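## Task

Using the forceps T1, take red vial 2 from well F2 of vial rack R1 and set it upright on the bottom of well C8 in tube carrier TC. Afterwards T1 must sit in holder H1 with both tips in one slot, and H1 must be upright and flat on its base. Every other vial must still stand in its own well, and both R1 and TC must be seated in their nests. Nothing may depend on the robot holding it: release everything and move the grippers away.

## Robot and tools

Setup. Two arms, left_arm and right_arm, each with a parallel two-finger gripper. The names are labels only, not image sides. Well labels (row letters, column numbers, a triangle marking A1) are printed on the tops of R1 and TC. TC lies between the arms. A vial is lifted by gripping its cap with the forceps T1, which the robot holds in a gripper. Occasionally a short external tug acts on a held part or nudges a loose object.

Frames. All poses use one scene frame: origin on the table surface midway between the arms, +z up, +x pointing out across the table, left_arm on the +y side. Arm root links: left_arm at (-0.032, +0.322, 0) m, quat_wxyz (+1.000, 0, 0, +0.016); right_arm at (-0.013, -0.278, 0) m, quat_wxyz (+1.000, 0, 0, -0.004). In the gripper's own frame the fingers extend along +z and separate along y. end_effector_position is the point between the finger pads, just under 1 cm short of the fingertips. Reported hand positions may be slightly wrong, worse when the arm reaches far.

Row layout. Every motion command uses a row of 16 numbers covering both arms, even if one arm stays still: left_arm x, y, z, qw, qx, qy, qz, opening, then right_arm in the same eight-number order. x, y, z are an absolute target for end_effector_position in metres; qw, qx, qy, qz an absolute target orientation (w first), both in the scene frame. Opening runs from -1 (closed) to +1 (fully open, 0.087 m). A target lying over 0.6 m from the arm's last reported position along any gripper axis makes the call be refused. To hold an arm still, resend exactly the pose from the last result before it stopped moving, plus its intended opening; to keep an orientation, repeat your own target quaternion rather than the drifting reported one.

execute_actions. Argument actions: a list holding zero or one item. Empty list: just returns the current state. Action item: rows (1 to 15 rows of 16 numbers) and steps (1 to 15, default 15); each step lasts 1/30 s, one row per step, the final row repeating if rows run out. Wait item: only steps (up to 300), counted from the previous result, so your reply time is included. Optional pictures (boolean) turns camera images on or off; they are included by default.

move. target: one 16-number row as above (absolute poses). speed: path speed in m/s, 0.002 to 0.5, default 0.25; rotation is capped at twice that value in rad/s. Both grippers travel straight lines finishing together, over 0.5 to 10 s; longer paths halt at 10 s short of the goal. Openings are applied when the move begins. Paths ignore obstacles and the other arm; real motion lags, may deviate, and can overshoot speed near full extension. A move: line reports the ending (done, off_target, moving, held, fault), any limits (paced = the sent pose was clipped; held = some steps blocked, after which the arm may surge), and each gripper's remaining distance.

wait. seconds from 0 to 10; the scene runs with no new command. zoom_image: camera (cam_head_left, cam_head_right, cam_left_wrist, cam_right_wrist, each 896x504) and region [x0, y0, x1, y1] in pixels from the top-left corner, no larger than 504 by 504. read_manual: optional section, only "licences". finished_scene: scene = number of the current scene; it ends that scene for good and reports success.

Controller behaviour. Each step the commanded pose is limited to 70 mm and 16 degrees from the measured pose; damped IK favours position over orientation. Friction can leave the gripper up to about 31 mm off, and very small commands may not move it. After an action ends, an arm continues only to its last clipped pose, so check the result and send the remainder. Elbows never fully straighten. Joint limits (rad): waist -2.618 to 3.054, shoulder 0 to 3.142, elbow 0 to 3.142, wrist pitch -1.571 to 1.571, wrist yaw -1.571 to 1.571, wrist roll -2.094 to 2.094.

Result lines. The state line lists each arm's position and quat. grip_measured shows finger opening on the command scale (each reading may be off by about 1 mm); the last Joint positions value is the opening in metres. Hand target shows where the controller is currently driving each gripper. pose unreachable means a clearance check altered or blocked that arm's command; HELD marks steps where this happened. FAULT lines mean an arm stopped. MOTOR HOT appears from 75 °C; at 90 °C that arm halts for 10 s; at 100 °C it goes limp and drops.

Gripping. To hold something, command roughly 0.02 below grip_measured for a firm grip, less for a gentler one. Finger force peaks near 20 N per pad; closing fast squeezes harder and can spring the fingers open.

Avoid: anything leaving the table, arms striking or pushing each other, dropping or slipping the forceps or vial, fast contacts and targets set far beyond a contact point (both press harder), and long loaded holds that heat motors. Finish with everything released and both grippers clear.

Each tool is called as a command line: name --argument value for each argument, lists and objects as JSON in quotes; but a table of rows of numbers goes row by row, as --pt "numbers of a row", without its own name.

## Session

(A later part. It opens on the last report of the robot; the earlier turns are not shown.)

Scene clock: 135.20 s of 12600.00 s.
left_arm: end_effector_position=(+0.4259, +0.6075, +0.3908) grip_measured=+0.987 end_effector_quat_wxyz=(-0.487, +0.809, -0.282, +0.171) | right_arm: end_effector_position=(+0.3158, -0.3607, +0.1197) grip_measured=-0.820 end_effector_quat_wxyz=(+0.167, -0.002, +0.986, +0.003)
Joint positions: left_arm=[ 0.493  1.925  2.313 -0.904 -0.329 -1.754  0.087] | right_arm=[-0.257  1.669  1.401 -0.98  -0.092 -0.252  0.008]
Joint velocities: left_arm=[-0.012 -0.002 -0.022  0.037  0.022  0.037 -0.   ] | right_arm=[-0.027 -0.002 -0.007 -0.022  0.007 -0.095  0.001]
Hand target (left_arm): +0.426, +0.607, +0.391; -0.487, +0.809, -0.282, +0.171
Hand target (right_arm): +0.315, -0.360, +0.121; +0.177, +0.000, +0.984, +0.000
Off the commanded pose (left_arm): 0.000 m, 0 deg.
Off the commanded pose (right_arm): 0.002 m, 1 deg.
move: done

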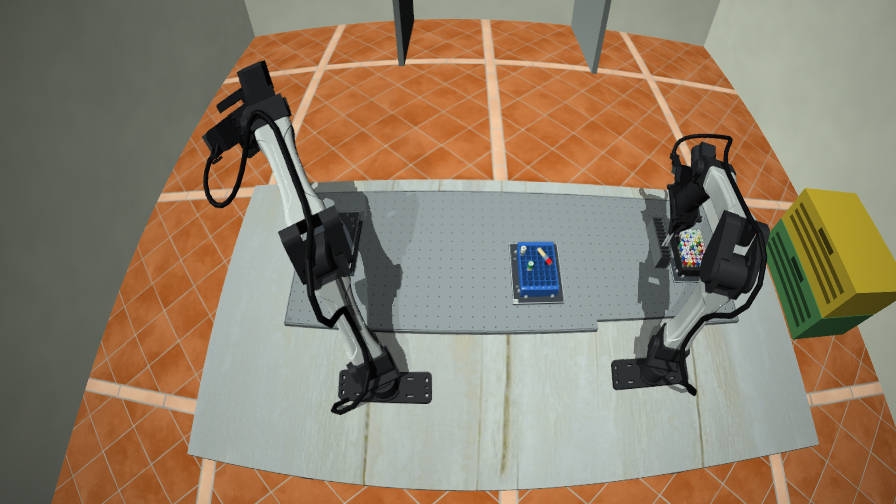

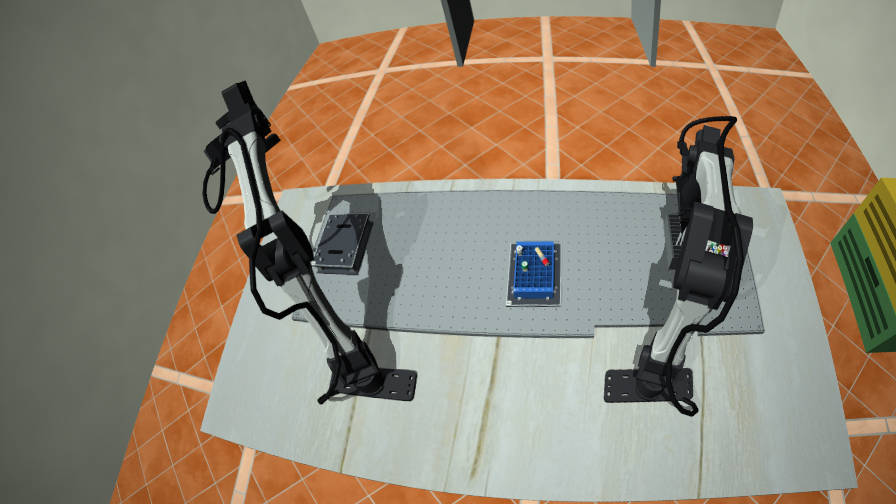

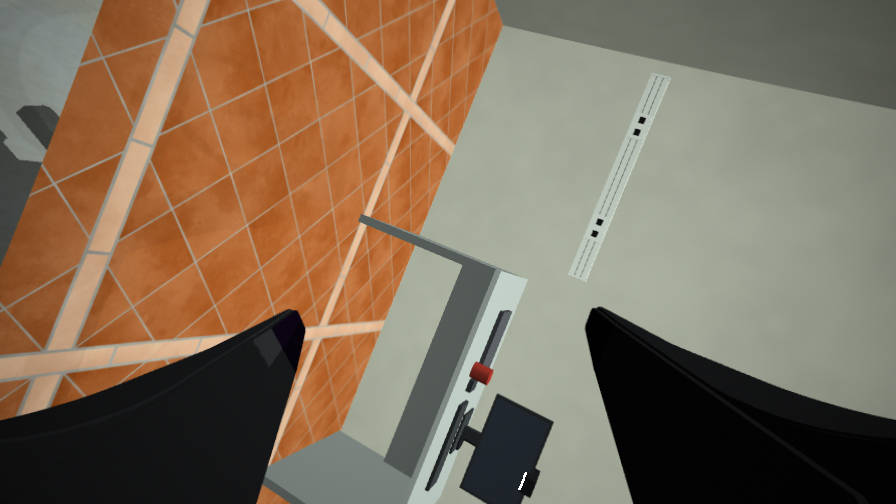

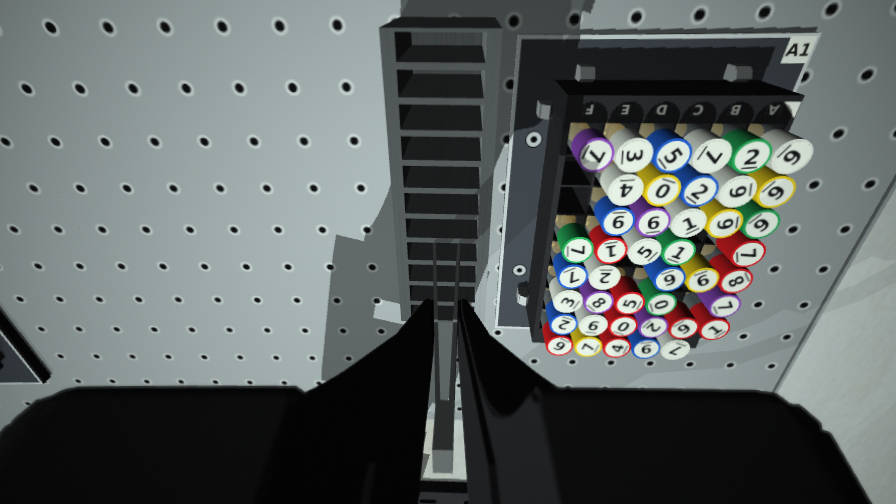

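execute_actions --actions '[{"rows":[[0.4259,0.6075,0.3908,-0.487,0.809,-0.282,0.171,1,0.315,-0.360,0.121,0.177,0,0.984,0,-0.78],[0.4259,0.6075,0.3908,-0.487,0.809,-0.282,0.171,1,0.315,-0.360,0.121,0.177,0,0.984,0,-0.74],[0.4259,0.6075,0.3908,-0.487,0.809,-0.282,0.171,1,0.315,-0.360,0.121,0.177,0,0.984,0,-0.7],[0.4259,0.6075,0.3908,-0.487,0.809,-0.282,0.171,1,0.315,-0.360,0.121,0.177,0,0.984,0,-0.4]],"steps":10}]' --pictures false

move --target '[0.4259,0.6075,0.3908,-0.487,0.809,-0.282,0.171,1,0.30,-0.360,0.20,0.177,0,0.984,0,-0.4]' --speed 0.1

move --target '[0.4259,0.6075,0.3908,-0.487,0.809,-0.282,0.171,1,0.26,-0.20,0.20,0.4,-0.1,0.9,0.05,-0.4]'

move --target '[0.4259,0.6075,0.3908,-0.487,0.809,-0.282,0.171,1,0.257,-0.033,0.10,0.584,-0.225,0.76,0.173,-0.4]' --speed 0.15

Scene clock: 137.67 s of 12600.00 s.
left_arm: end_effector_position=(+0.4259, +0.6075, +0.3908) grip_measured=+0.987 end_effector_quat_wxyz=(-0.487, +0.809, -0.282, +0.171) | right_arm: end_effector_position=(+0.3164, -0.3609, +0.1198) grip_measured=-0.400 end_effector_quat_wxyz=(+0.168, -0.002, +0.986, +0.003)
Joint positions: left_arm=[ 0.493  1.925  2.313 -0.904 -0.329 -1.754  0.087] | right_arm=[-0.257  1.669  1.401 -0.977 -0.092 -0.252  0.026]
Joint velocities: left_arm=[-0.017  0.002  0.007 -0.066  0.081 -0.081 -0.001] | right_arm=[ 0.017  0.002  0.002  0.051 -0.037 -0.095  0.001]
Hand target (left_arm): +0.426, +0.607, +0.391; -0.487, +0.809, -0.282, +0.171
Hand target (right_arm): +0.315, -0.360, +0.121; +0.177, +0.000, +0.984, +0.000
Off the commanded pose (left_arm): 0.000 m, 0 deg.
Off the commanded pose (right_arm): 0.002 m, 1 deg.
Steps of this call (steps 1 to 64: nothing new was sent; steps 65 to 74: all 10 steps of this action). Readings (end_effector_position):
65: left_arm (+0.4259, +0.6075, +0.3908) | right_arm (+0.3159, -0.3608, +0.1197)
66: left_arm (+0.4259, +0.6075, +0.3908) | right_arm (+0.3160, -0.3608, +0.1197)
68: left_arm (+0.4259, +0.6075, +0.3908) | right_arm (+0.3162, -0.3608, +0.1198)
72: left_arm (+0.4259, +0.6075, +0.3908) | right_arm (+0.3164, -0.3609, +0.1198)
74: the state above

Scene clock: 139.30 s of 12600.00 s.
left_arm: end_effector_position=(+0.4259, +0.6075, +0.3908) grip_measured=+0.987 end_effector_quat_wxyz=(-0.487, +0.809, -0.282, +0.171) | right_arm: end_effector_position=(+0.3004, -0.3566, +0.1874) grip_measured=-0.400 end_effector_quat_wxyz=(+0.164, -0.001, +0.987, +0.004)
Joint positions: left_arm=[ 0.493  1.925  2.313 -0.904 -0.329 -1.754  0.087] | right_arm=[-0.257  1.643  1.645 -1.257 -0.092 -0.252  0.026]
Joint velocities: left_arm=[ 0.002  0.002 -0.012 -0.022  0.022 -0.007 -0.   ] | right_arm=[ 0.002  0.002 -0.007 -0.125  0.051 -0.037  0.   ]
Hand target (left_arm): +0.426, +0.607, +0.391; -0.487, +0.809, -0.282, +0.171
Hand target (right_arm): +0.299, -0.360, +0.200; +0.177, +0.000, +0.984, -0.000
Off the commanded pose (left_arm): 0.000 m, 0 deg.
Off the commanded pose (right_arm): 0.013 m, 2 deg.
move: off_target (right_arm)

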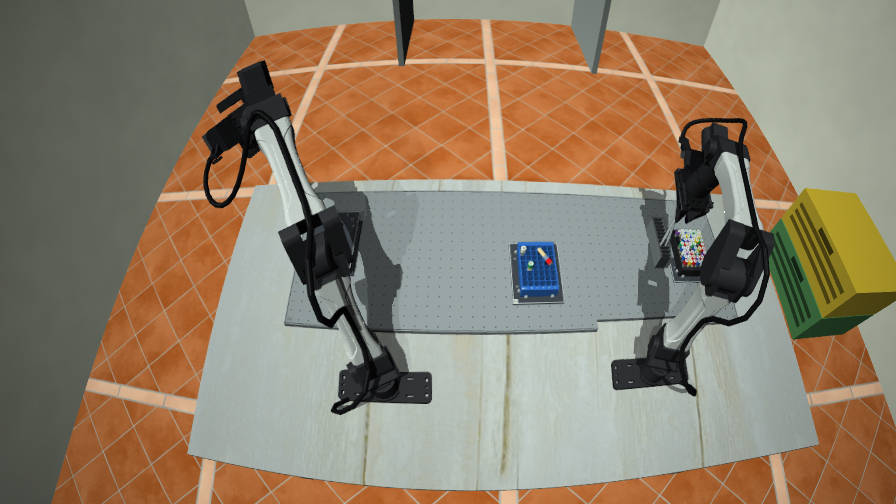

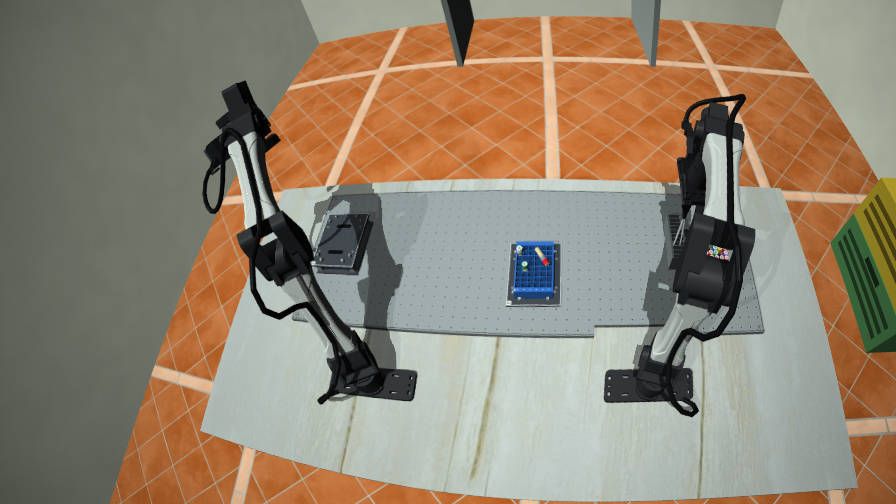

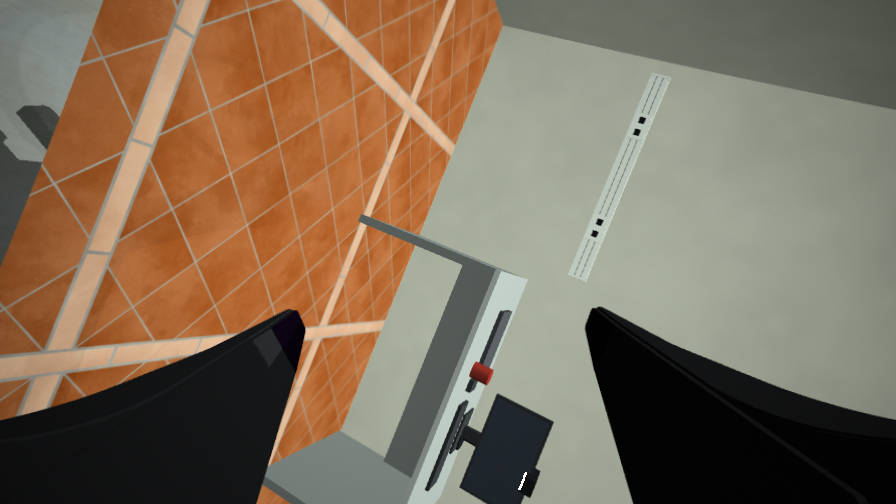

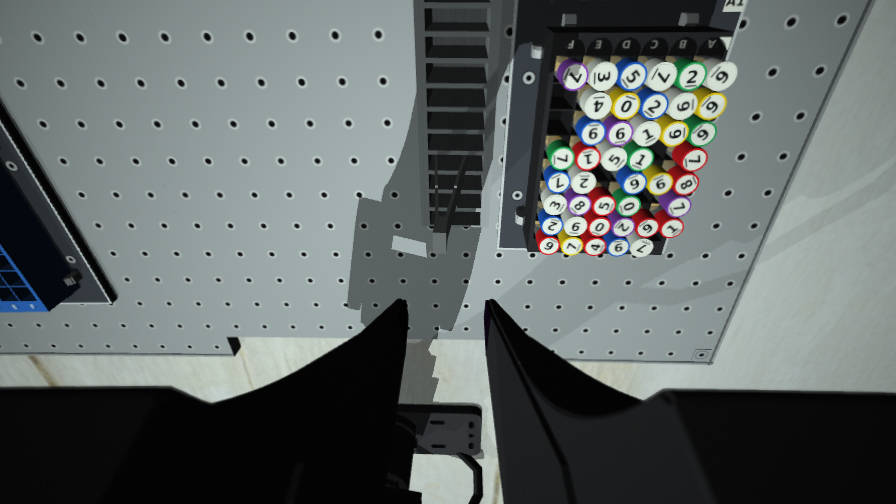

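Scene clock: 141.10 s of 12600.00 s.
left_arm: end_effector_position=(+0.4259, +0.6075, +0.3908) grip_measured=+0.987 end_effector_quat_wxyz=(-0.487, +0.809, -0.282, +0.171) | right_arm: end_effector_position=(+0.2582, -0.2000, +0.2028) grip_measured=-0.400 end_effector_quat_wxyz=(+0.399, -0.096, +0.910, +0.055)
Joint positions: left_arm=[ 0.493  1.925  2.313 -0.904 -0.329 -1.754  0.087] | right_arm=[ 0.299  1.022  1.035 -0.755  0.036  0.065  0.026]
Joint velocities: left_arm=[ 0.012 -0.002  0.017 -0.022  0.051 -0.007  0.   ] | right_arm=[-0.012  0.002  0.007  0.007 -0.022  0.066  0.   ]
Hand target (left_arm): +0.426, +0.607, +0.391; -0.487, +0.809, -0.282, +0.171
Hand target (right_arm): +0.258, -0.199, +0.202; +0.407, -0.095, +0.907, +0.055
Off the commanded pose (left_arm): 0.000 m, 0 deg.
Off the commanded pose (right_arm): 0.003 m, 1 deg.
move: done

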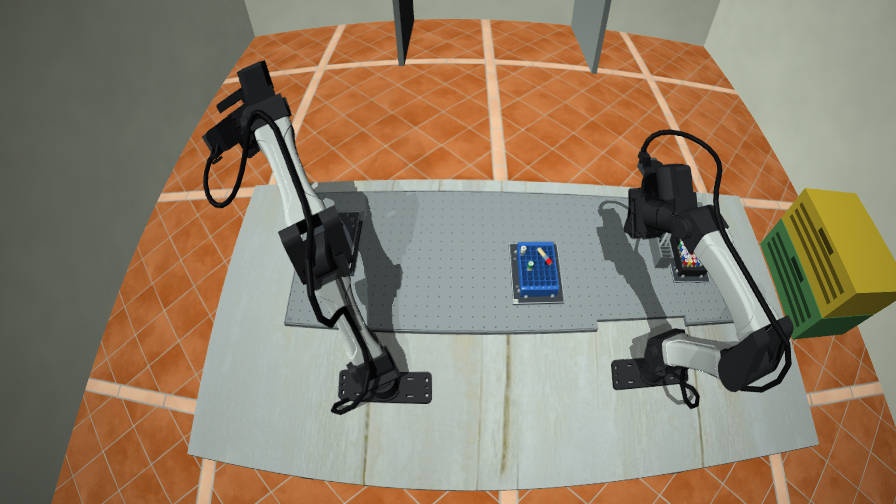

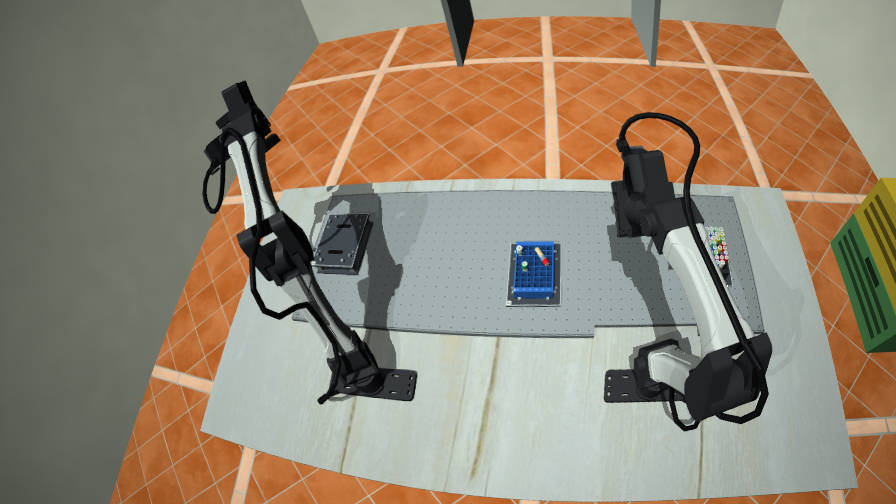

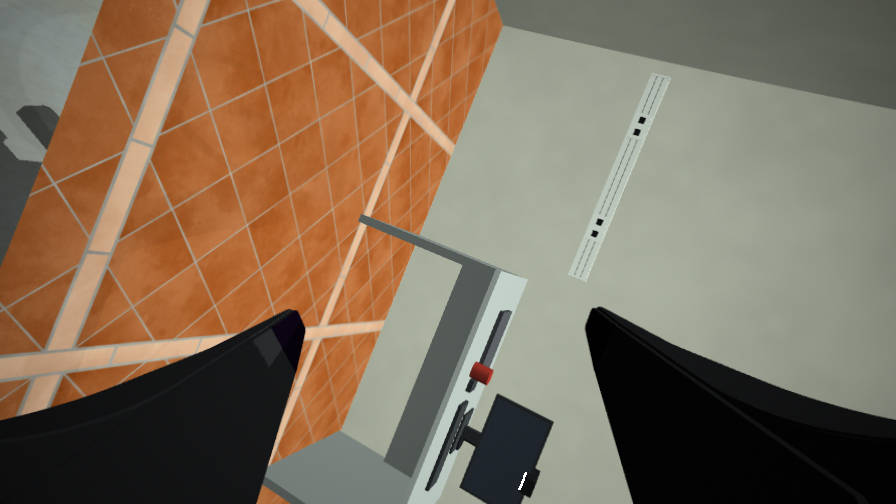

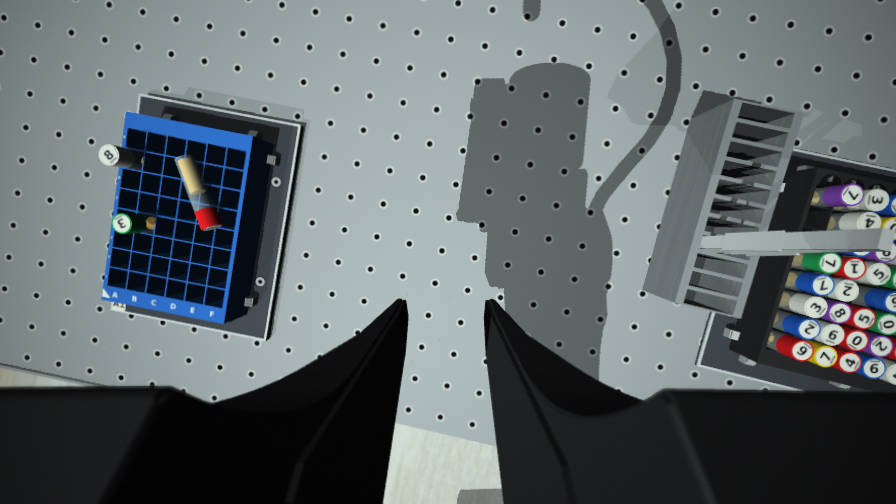

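Scene clock: 143.90 s of 12600.00 s.
left_arm: end_effector_position=(+0.4259, +0.6075, +0.3908) grip_measured=+0.987 end_effector_quat_wxyz=(-0.487, +0.809, -0.282, +0.171) | right_arm: end_effector_position=(+0.2588, -0.0292, +0.1123) grip_measured=-0.400 end_effector_quat_wxyz=(+0.589, -0.211, +0.758, +0.185)
Joint positions: left_arm=[ 0.493  1.925  2.313 -0.904 -0.329 -1.754  0.087] | right_arm=[0.867 1.255 0.369 0.638 0.276 0.102 0.026]
Joint velocities: left_arm=[-0.002 -0.002  0.007 -0.066 -0.022  0.066 -0.   ] | right_arm=[-0.002  0.002 -0.002  0.022  0.037 -0.081 -0.   ]
Hand target (left_arm): +0.426, +0.607, +0.391; -0.487, +0.809, -0.282, +0.171
Hand target (right_arm): +0.255, -0.031, +0.102; +0.585, -0.217, +0.761, +0.178
Off the commanded pose (left_arm): 0.000 m, 0 deg.
Off the commanded pose (right_arm): 0.013 m, 2 deg.
move: off_target (right_arm)

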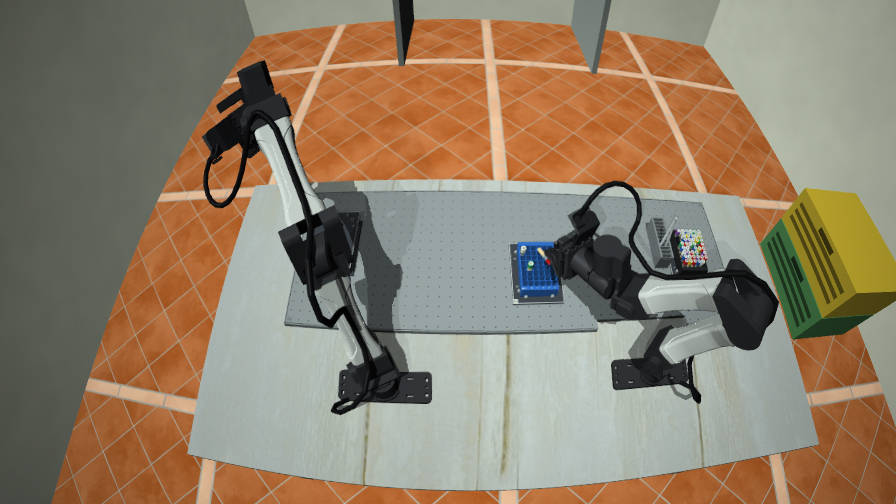

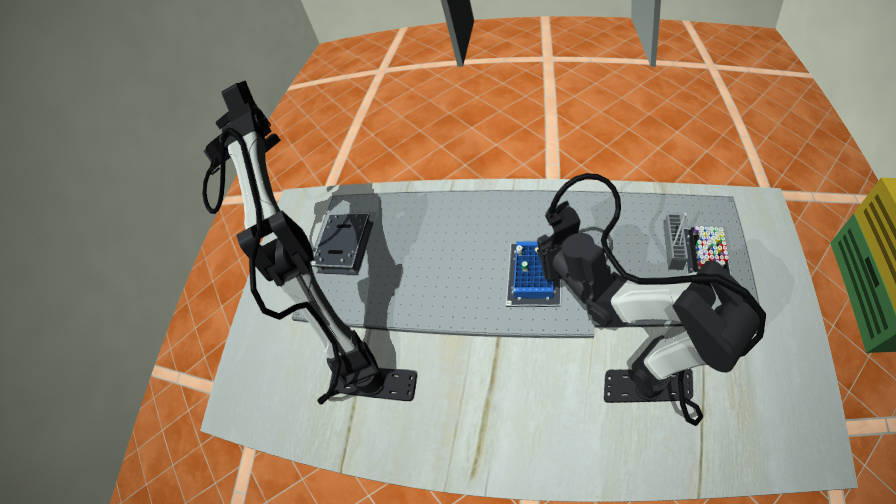

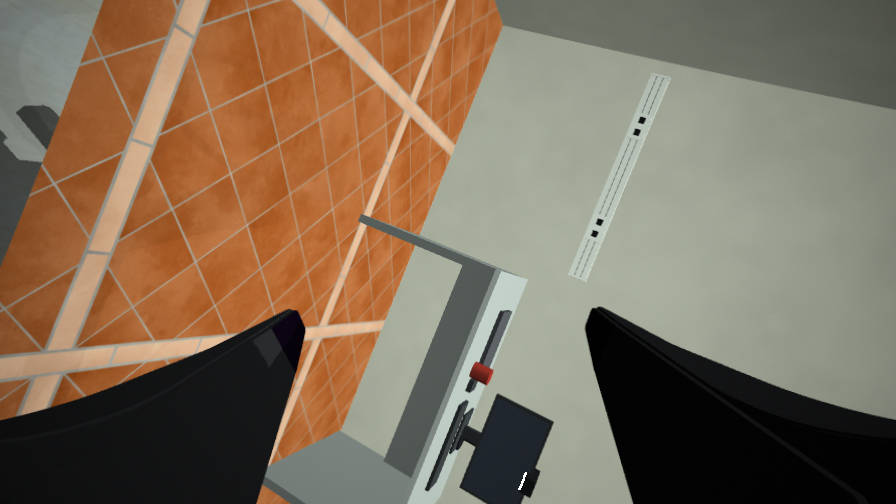

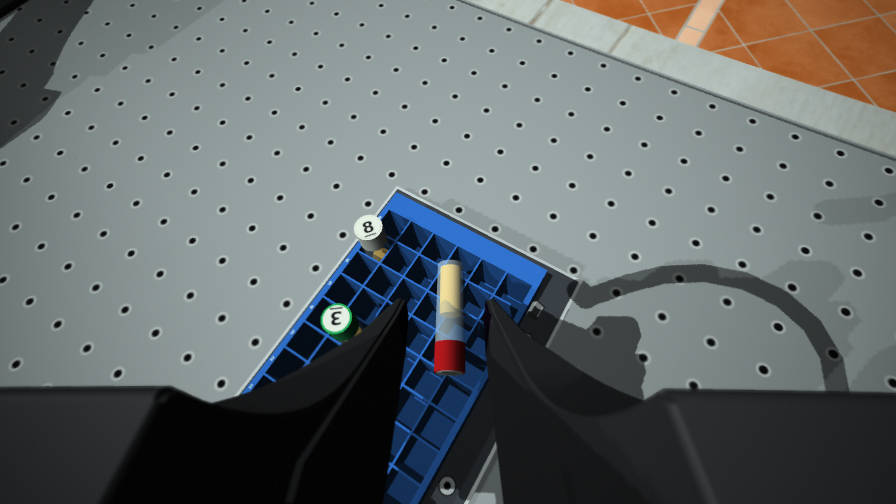

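move --target '[0.4259,0.6075,0.3908,-0.487,0.809,-0.282,0.171,1,0.255,-0.033,0.068,0.584,-0.225,0.76,0.173,-0.5]' --speed 0.02

zoom_image --camera "cam_head_left" --region '[510, 230, 580, 300]'

Scene clock: 149.53 s of 12600.00 s.
left_arm: end_effector_position=(+0.4259, +0.6075, +0.3908) grip_measured=+0.987 end_effector_quat_wxyz=(-0.487, +0.809, -0.282, +0.171) | right_arm: end_effector_position=(+0.2590, -0.0302, +0.0747) grip_measured=-0.500 end_effector_quat_wxyz=(+0.586, -0.220, +0.760, +0.177)
Joint positions: left_arm=[ 0.493  1.925  2.313 -0.904 -0.329 -1.754  0.087] | right_arm=[0.867 1.428 0.295 0.87  0.276 0.084 0.022]
Joint velocities: left_arm=[-0.007 -0.012 -0.007 -0.007 -0.051 -0.066 -0.   ] | right_arm=[ 0.007  0.017 -0.017 -0.022 -0.007 -0.022  0.   ]
Hand target (left_arm): +0.426, +0.607, +0.391; -0.487, +0.809, -0.282, +0.171
Hand target (right_arm): +0.256, -0.033, +0.068; +0.584, -0.225, +0.761, +0.173
Off the commanded pose (left_arm): 0.000 m, 0 deg.
Off the commanded pose (right_arm): 0.008 m, 1 deg.
After step 90, 0.17 s passed at rest.
move: done

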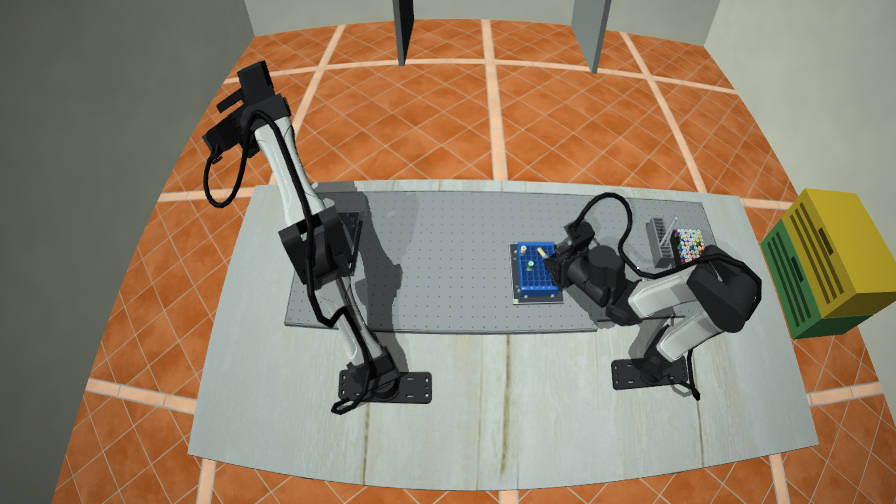

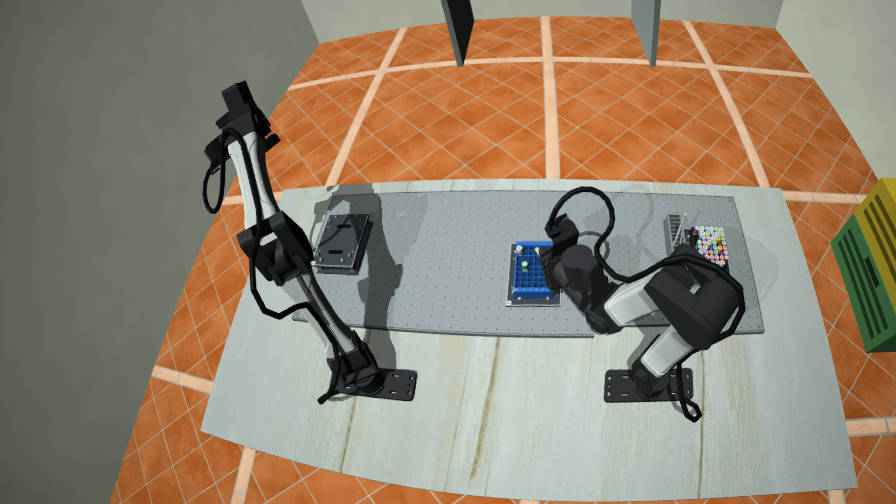

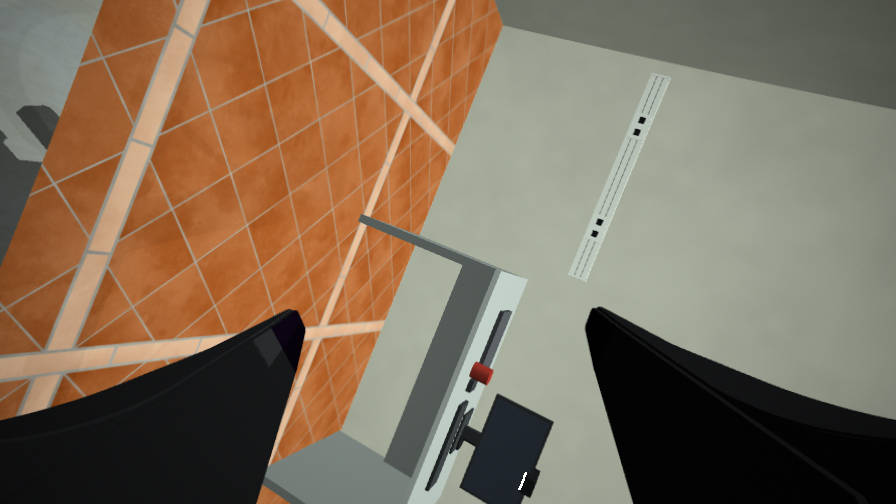

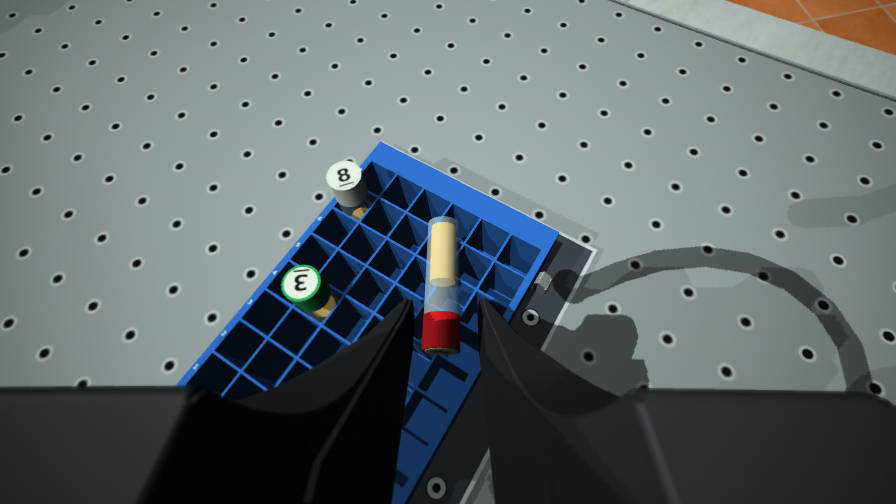

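Region (510, 230, 580, 300) of cam_head_left's 896x504 image, scaled by 7.200, with more detail than that image has.

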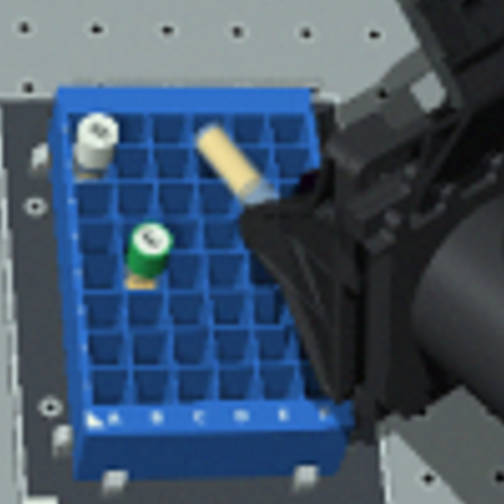

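move --target '[0.4259,0.6075,0.3908,-0.487,0.809,-0.282,0.171,1,0.249,-0.037,0.061,0.584,-0.225,0.76,0.173,-0.5]' --speed 0.01

Scene clock: 152.60 s of 12600.00 s.
left_arm: end_effector_position=(+0.4259, +0.6075, +0.3908) grip_measured=+0.987 end_effector_quat_wxyz=(-0.487, +0.809, -0.282, +0.171) | right_arm: end_effector_position=(+0.2550, -0.0349, +0.0719) grip_measured=-0.500 end_effector_quat_wxyz=(+0.591, -0.218, +0.756, +0.179)
Joint positions: left_arm=[ 0.493  1.925  2.313 -0.904 -0.329 -1.754  0.087] | right_arm=[0.867 1.428 0.257 0.922 0.276 0.084 0.022]
Joint velocities: left_arm=[-0.002  0.002 -0.007 -0.007  0.066  0.007  0.001] | right_arm=[-0.017 -0.002  0.007 -0.007  0.007 -0.066 -0.001]
Hand target (left_arm): +0.426, +0.607, +0.391; -0.487, +0.809, -0.282, +0.171
Hand target (right_arm): +0.249, -0.037, +0.061; +0.584, -0.225, +0.760, +0.173
Off the commanded pose (left_arm): 0.000 m, 0 deg.
Off the commanded pose (right_arm): 0.013 m, 1 deg.
move: off_target (right_arm)

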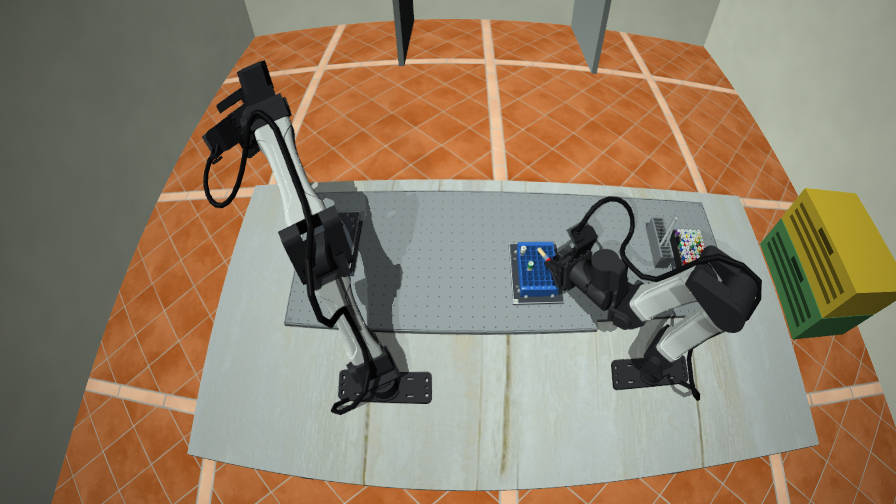

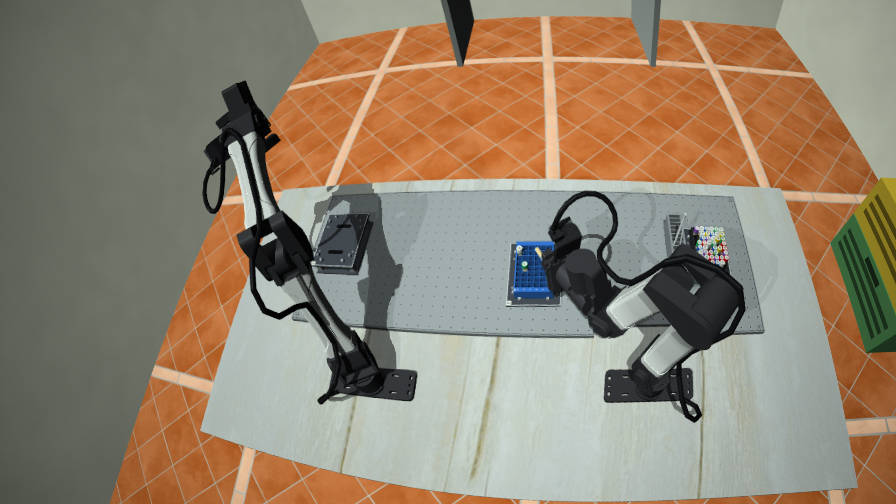

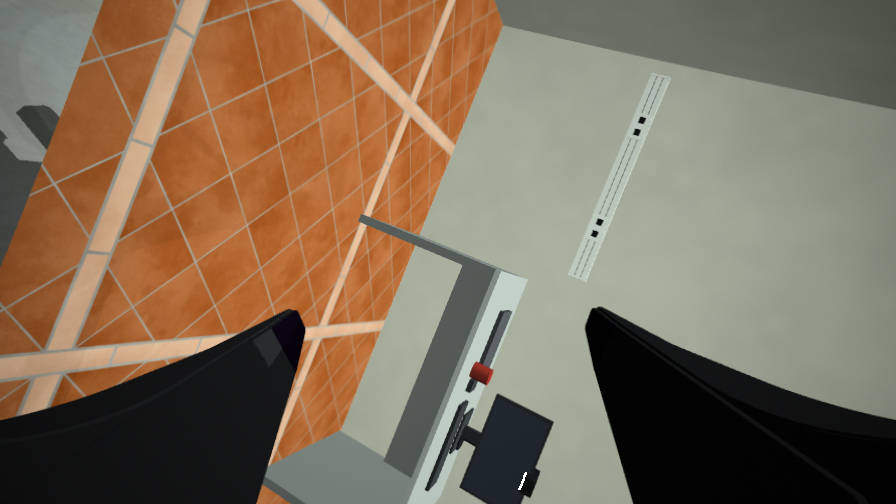

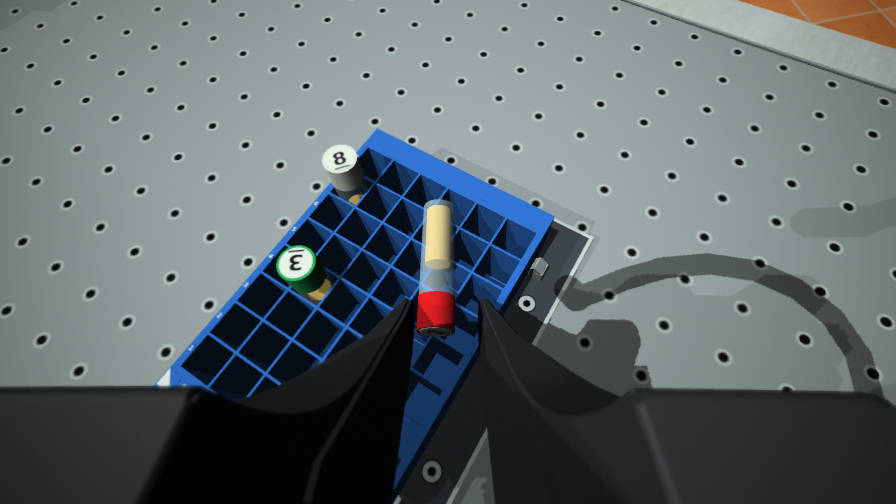

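move --target '[0.4259,0.6075,0.3908,-0.487,0.809,-0.282,0.171,1,0.251,-0.0325,0.064,0.577,-0.236,0.761,0.179,-0.5]' --speed 0.01

Scene clock: 155.90 s of 12600.00 s.
left_arm: end_effector_position=(+0.4259, +0.6075, +0.3908) grip_measured=+0.987 end_effector_quat_wxyz=(-0.487, +0.809, -0.282, +0.171) | right_arm: end_effector_position=(+0.2536, -0.0338, +0.0708) grip_measured=-0.500 end_effector_quat_wxyz=(+0.588, -0.224, +0.756, +0.181)
Joint positions: left_arm=[ 0.493  1.925  2.313 -0.904 -0.329 -1.754  0.087] | right_arm=[0.867 1.428 0.257 0.917 0.265 0.077 0.022]
Joint velocities: left_arm=[ 0.002  0.002 -0.017  0.022  0.051  0.051 -0.   ] | right_arm=[-0.012  0.007 -0.002  0.022  0.007  0.007  0.001]
Hand target (left_arm): +0.426, +0.607, +0.391; -0.487, +0.809, -0.282, +0.171
Hand target (right_arm): +0.251, -0.033, +0.064; +0.577, -0.236, +0.761, +0.179
Off the commanded pose (left_arm): 0.000 m, 0 deg.
Off the commanded pose (right_arm): 0.007 m, 2 deg.
move: done

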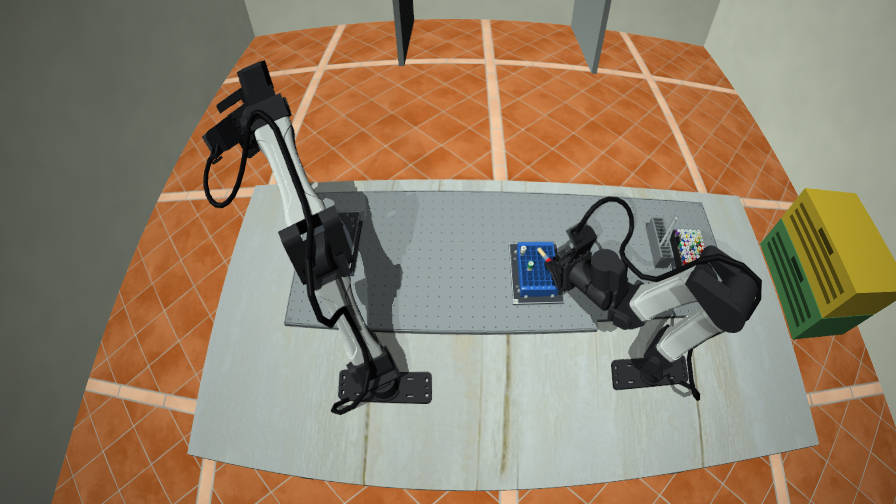

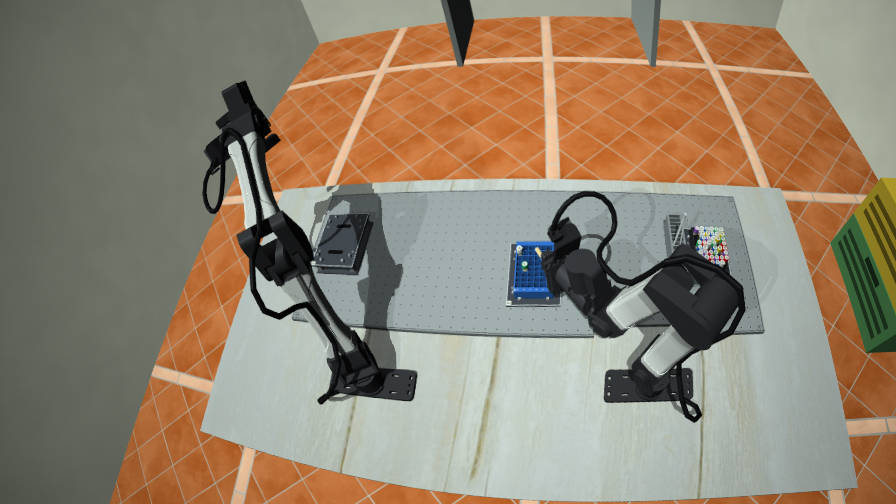

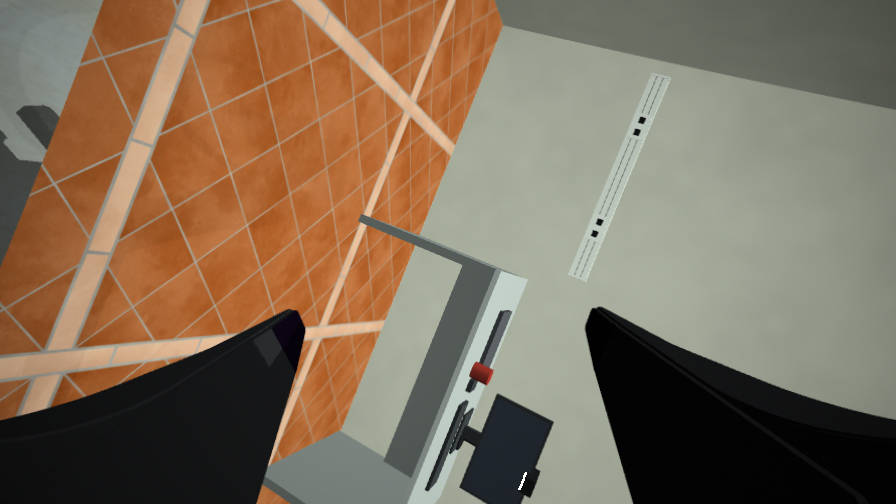

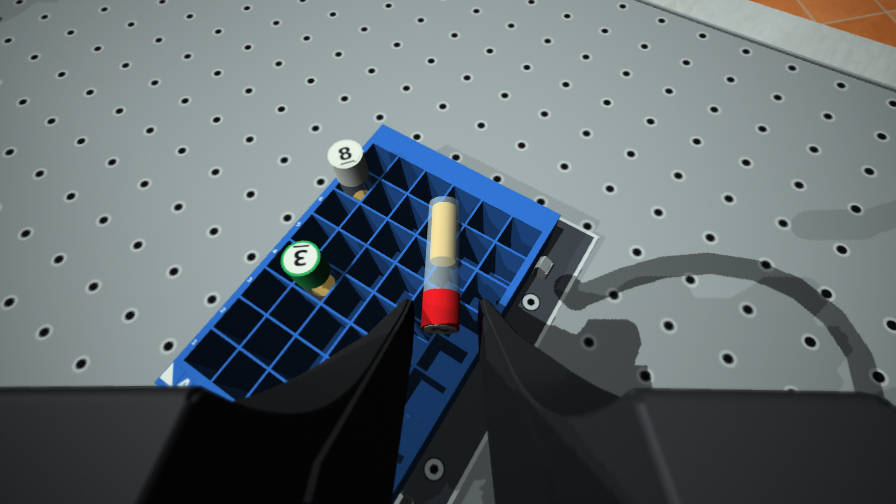

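Likely touching the rack. Close.

execute_actions --actions '[{"rows":[[0.4259,0.6075,0.3908,-0.487,0.809,-0.282,0.171,1,0.253,-0.0335,0.068,0.585,-0.227,0.758,0.18,-0.55],[0.4259,0.6075,0.3908,-0.487,0.809,-0.282,0.171,1,0.253,-0.0335,0.068,0.585,-0.227,0.758,0.18,-0.6],[0.4259,0.6075,0.3908,-0.487,0.809,-0.282,0.171,1,0.253,-0.0335,0.068,0.585,-0.227,0.758,0.18,-0.63],[0.4259,0.6075,0.3908,-0.487,0.809,-0.282,0.171,1,0.253,-0.0335,0.068,0.585,-0.227,0.758,0.18,-0.66],[0.4259,0.6075,0.3908,-0.487,0.809,-0.282,0.171,1,0.253,-0.0335,0.068,0.585,-0.227,0.758,0.18,-0.68],[0.4259,0.6075,0.3908,-0.487,0.809,-0.282,0.171,1,0.253,-0.0335,0.068,0.585,-0.227,0.758,0.18,-0.70],[0.4259,0.6075,0.3908,-0.487,0.809,-0.282,0.171,1,0.253,-0.0335,0.068,0.585,-0.227,0.758,0.18,-0.72],[0.4259,0.6075,0.3908,-0.487,0.809,-0.282,0.171,1,0.253,-0.0335,0.068,0.585,-0.227,0.758,0.18,-0.74]]}]'

Scene clock: 158.20 s of 12600.00 s.
left_arm: end_effector_position=(+0.4259, +0.6075, +0.3908) grip_measured=+0.987 end_effector_quat_wxyz=(-0.487, +0.809, -0.282, +0.171) | right_arm: end_effector_position=(+0.2536, -0.0338, +0.0707) grip_measured=-0.736 end_effector_quat_wxyz=(+0.588, -0.225, +0.756, +0.181)
Joint positions: left_arm=[ 0.493  1.925  2.313 -0.904 -0.329 -1.754  0.087] | right_arm=[0.867 1.428 0.257 0.917 0.264 0.077 0.012]
Joint velocities: left_arm=[ 0.007  0.007 -0.002 -0.081 -0.037 -0.007 -0.001] | right_arm=[-0.002 -0.007  0.017 -0.007 -0.051  0.037 -0.   ]
Hand target (left_arm): +0.426, +0.607, +0.391; -0.487, +0.809, -0.282, +0.171
Hand target (right_arm): +0.253, -0.034, +0.068; +0.585, -0.227, +0.758, +0.180
Off the commanded pose (left_arm): 0.000 m, 0 deg.
Off the commanded pose (right_arm): 0.003 m, 1 deg.
Steps of this call (steps 1 to 54: nothing new was sent; steps 55 to 69: all 15 steps of this action). Readings (end_effector_position):
55: left_arm (+0.4259, +0.6075, +0.3908) | right_arm (+0.2536, -0.0338, +0.0707)
56: left_arm (+0.4259, +0.6075, +0.3908) | right_arm (+0.2536, -0.0338, +0.0707)
58: left_arm (+0.4259, +0.6075, +0.3908) | right_arm (+0.2536, -0.0338, +0.0707)
62: left_arm (+0.4259, +0.6075, +0.3908) | right_arm (+0.2536, -0.0338, +0.0707)
69: the state above

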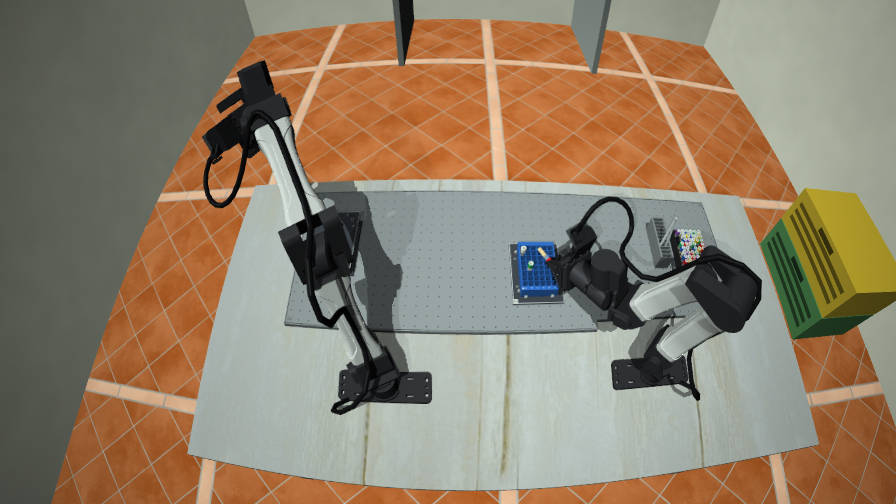

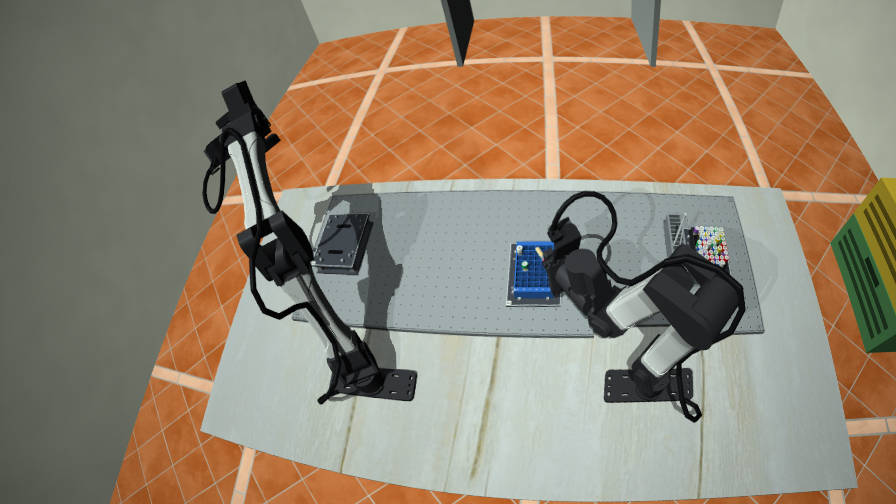

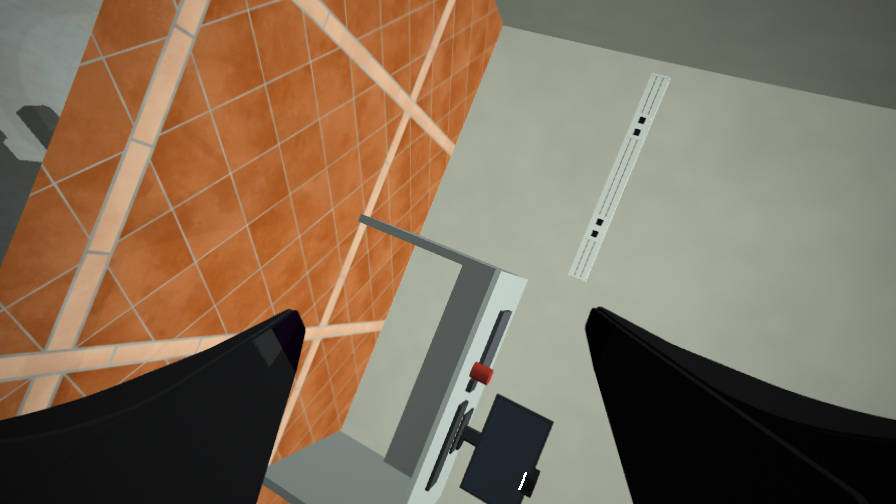

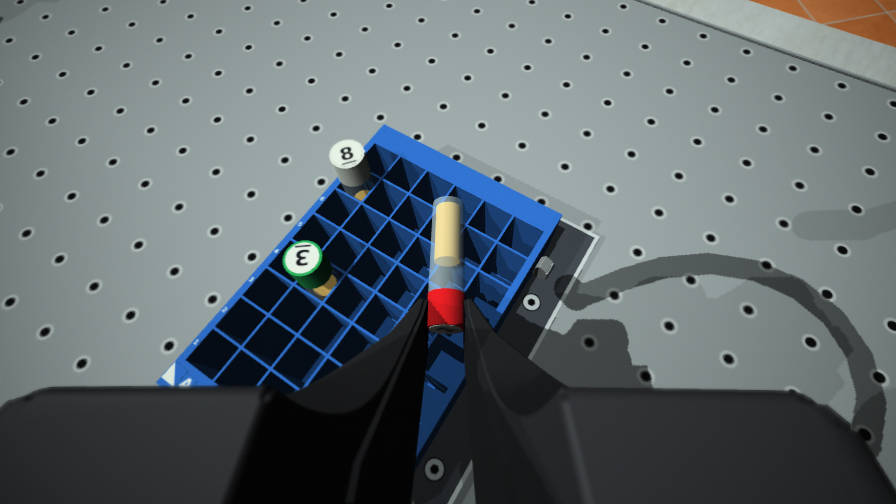

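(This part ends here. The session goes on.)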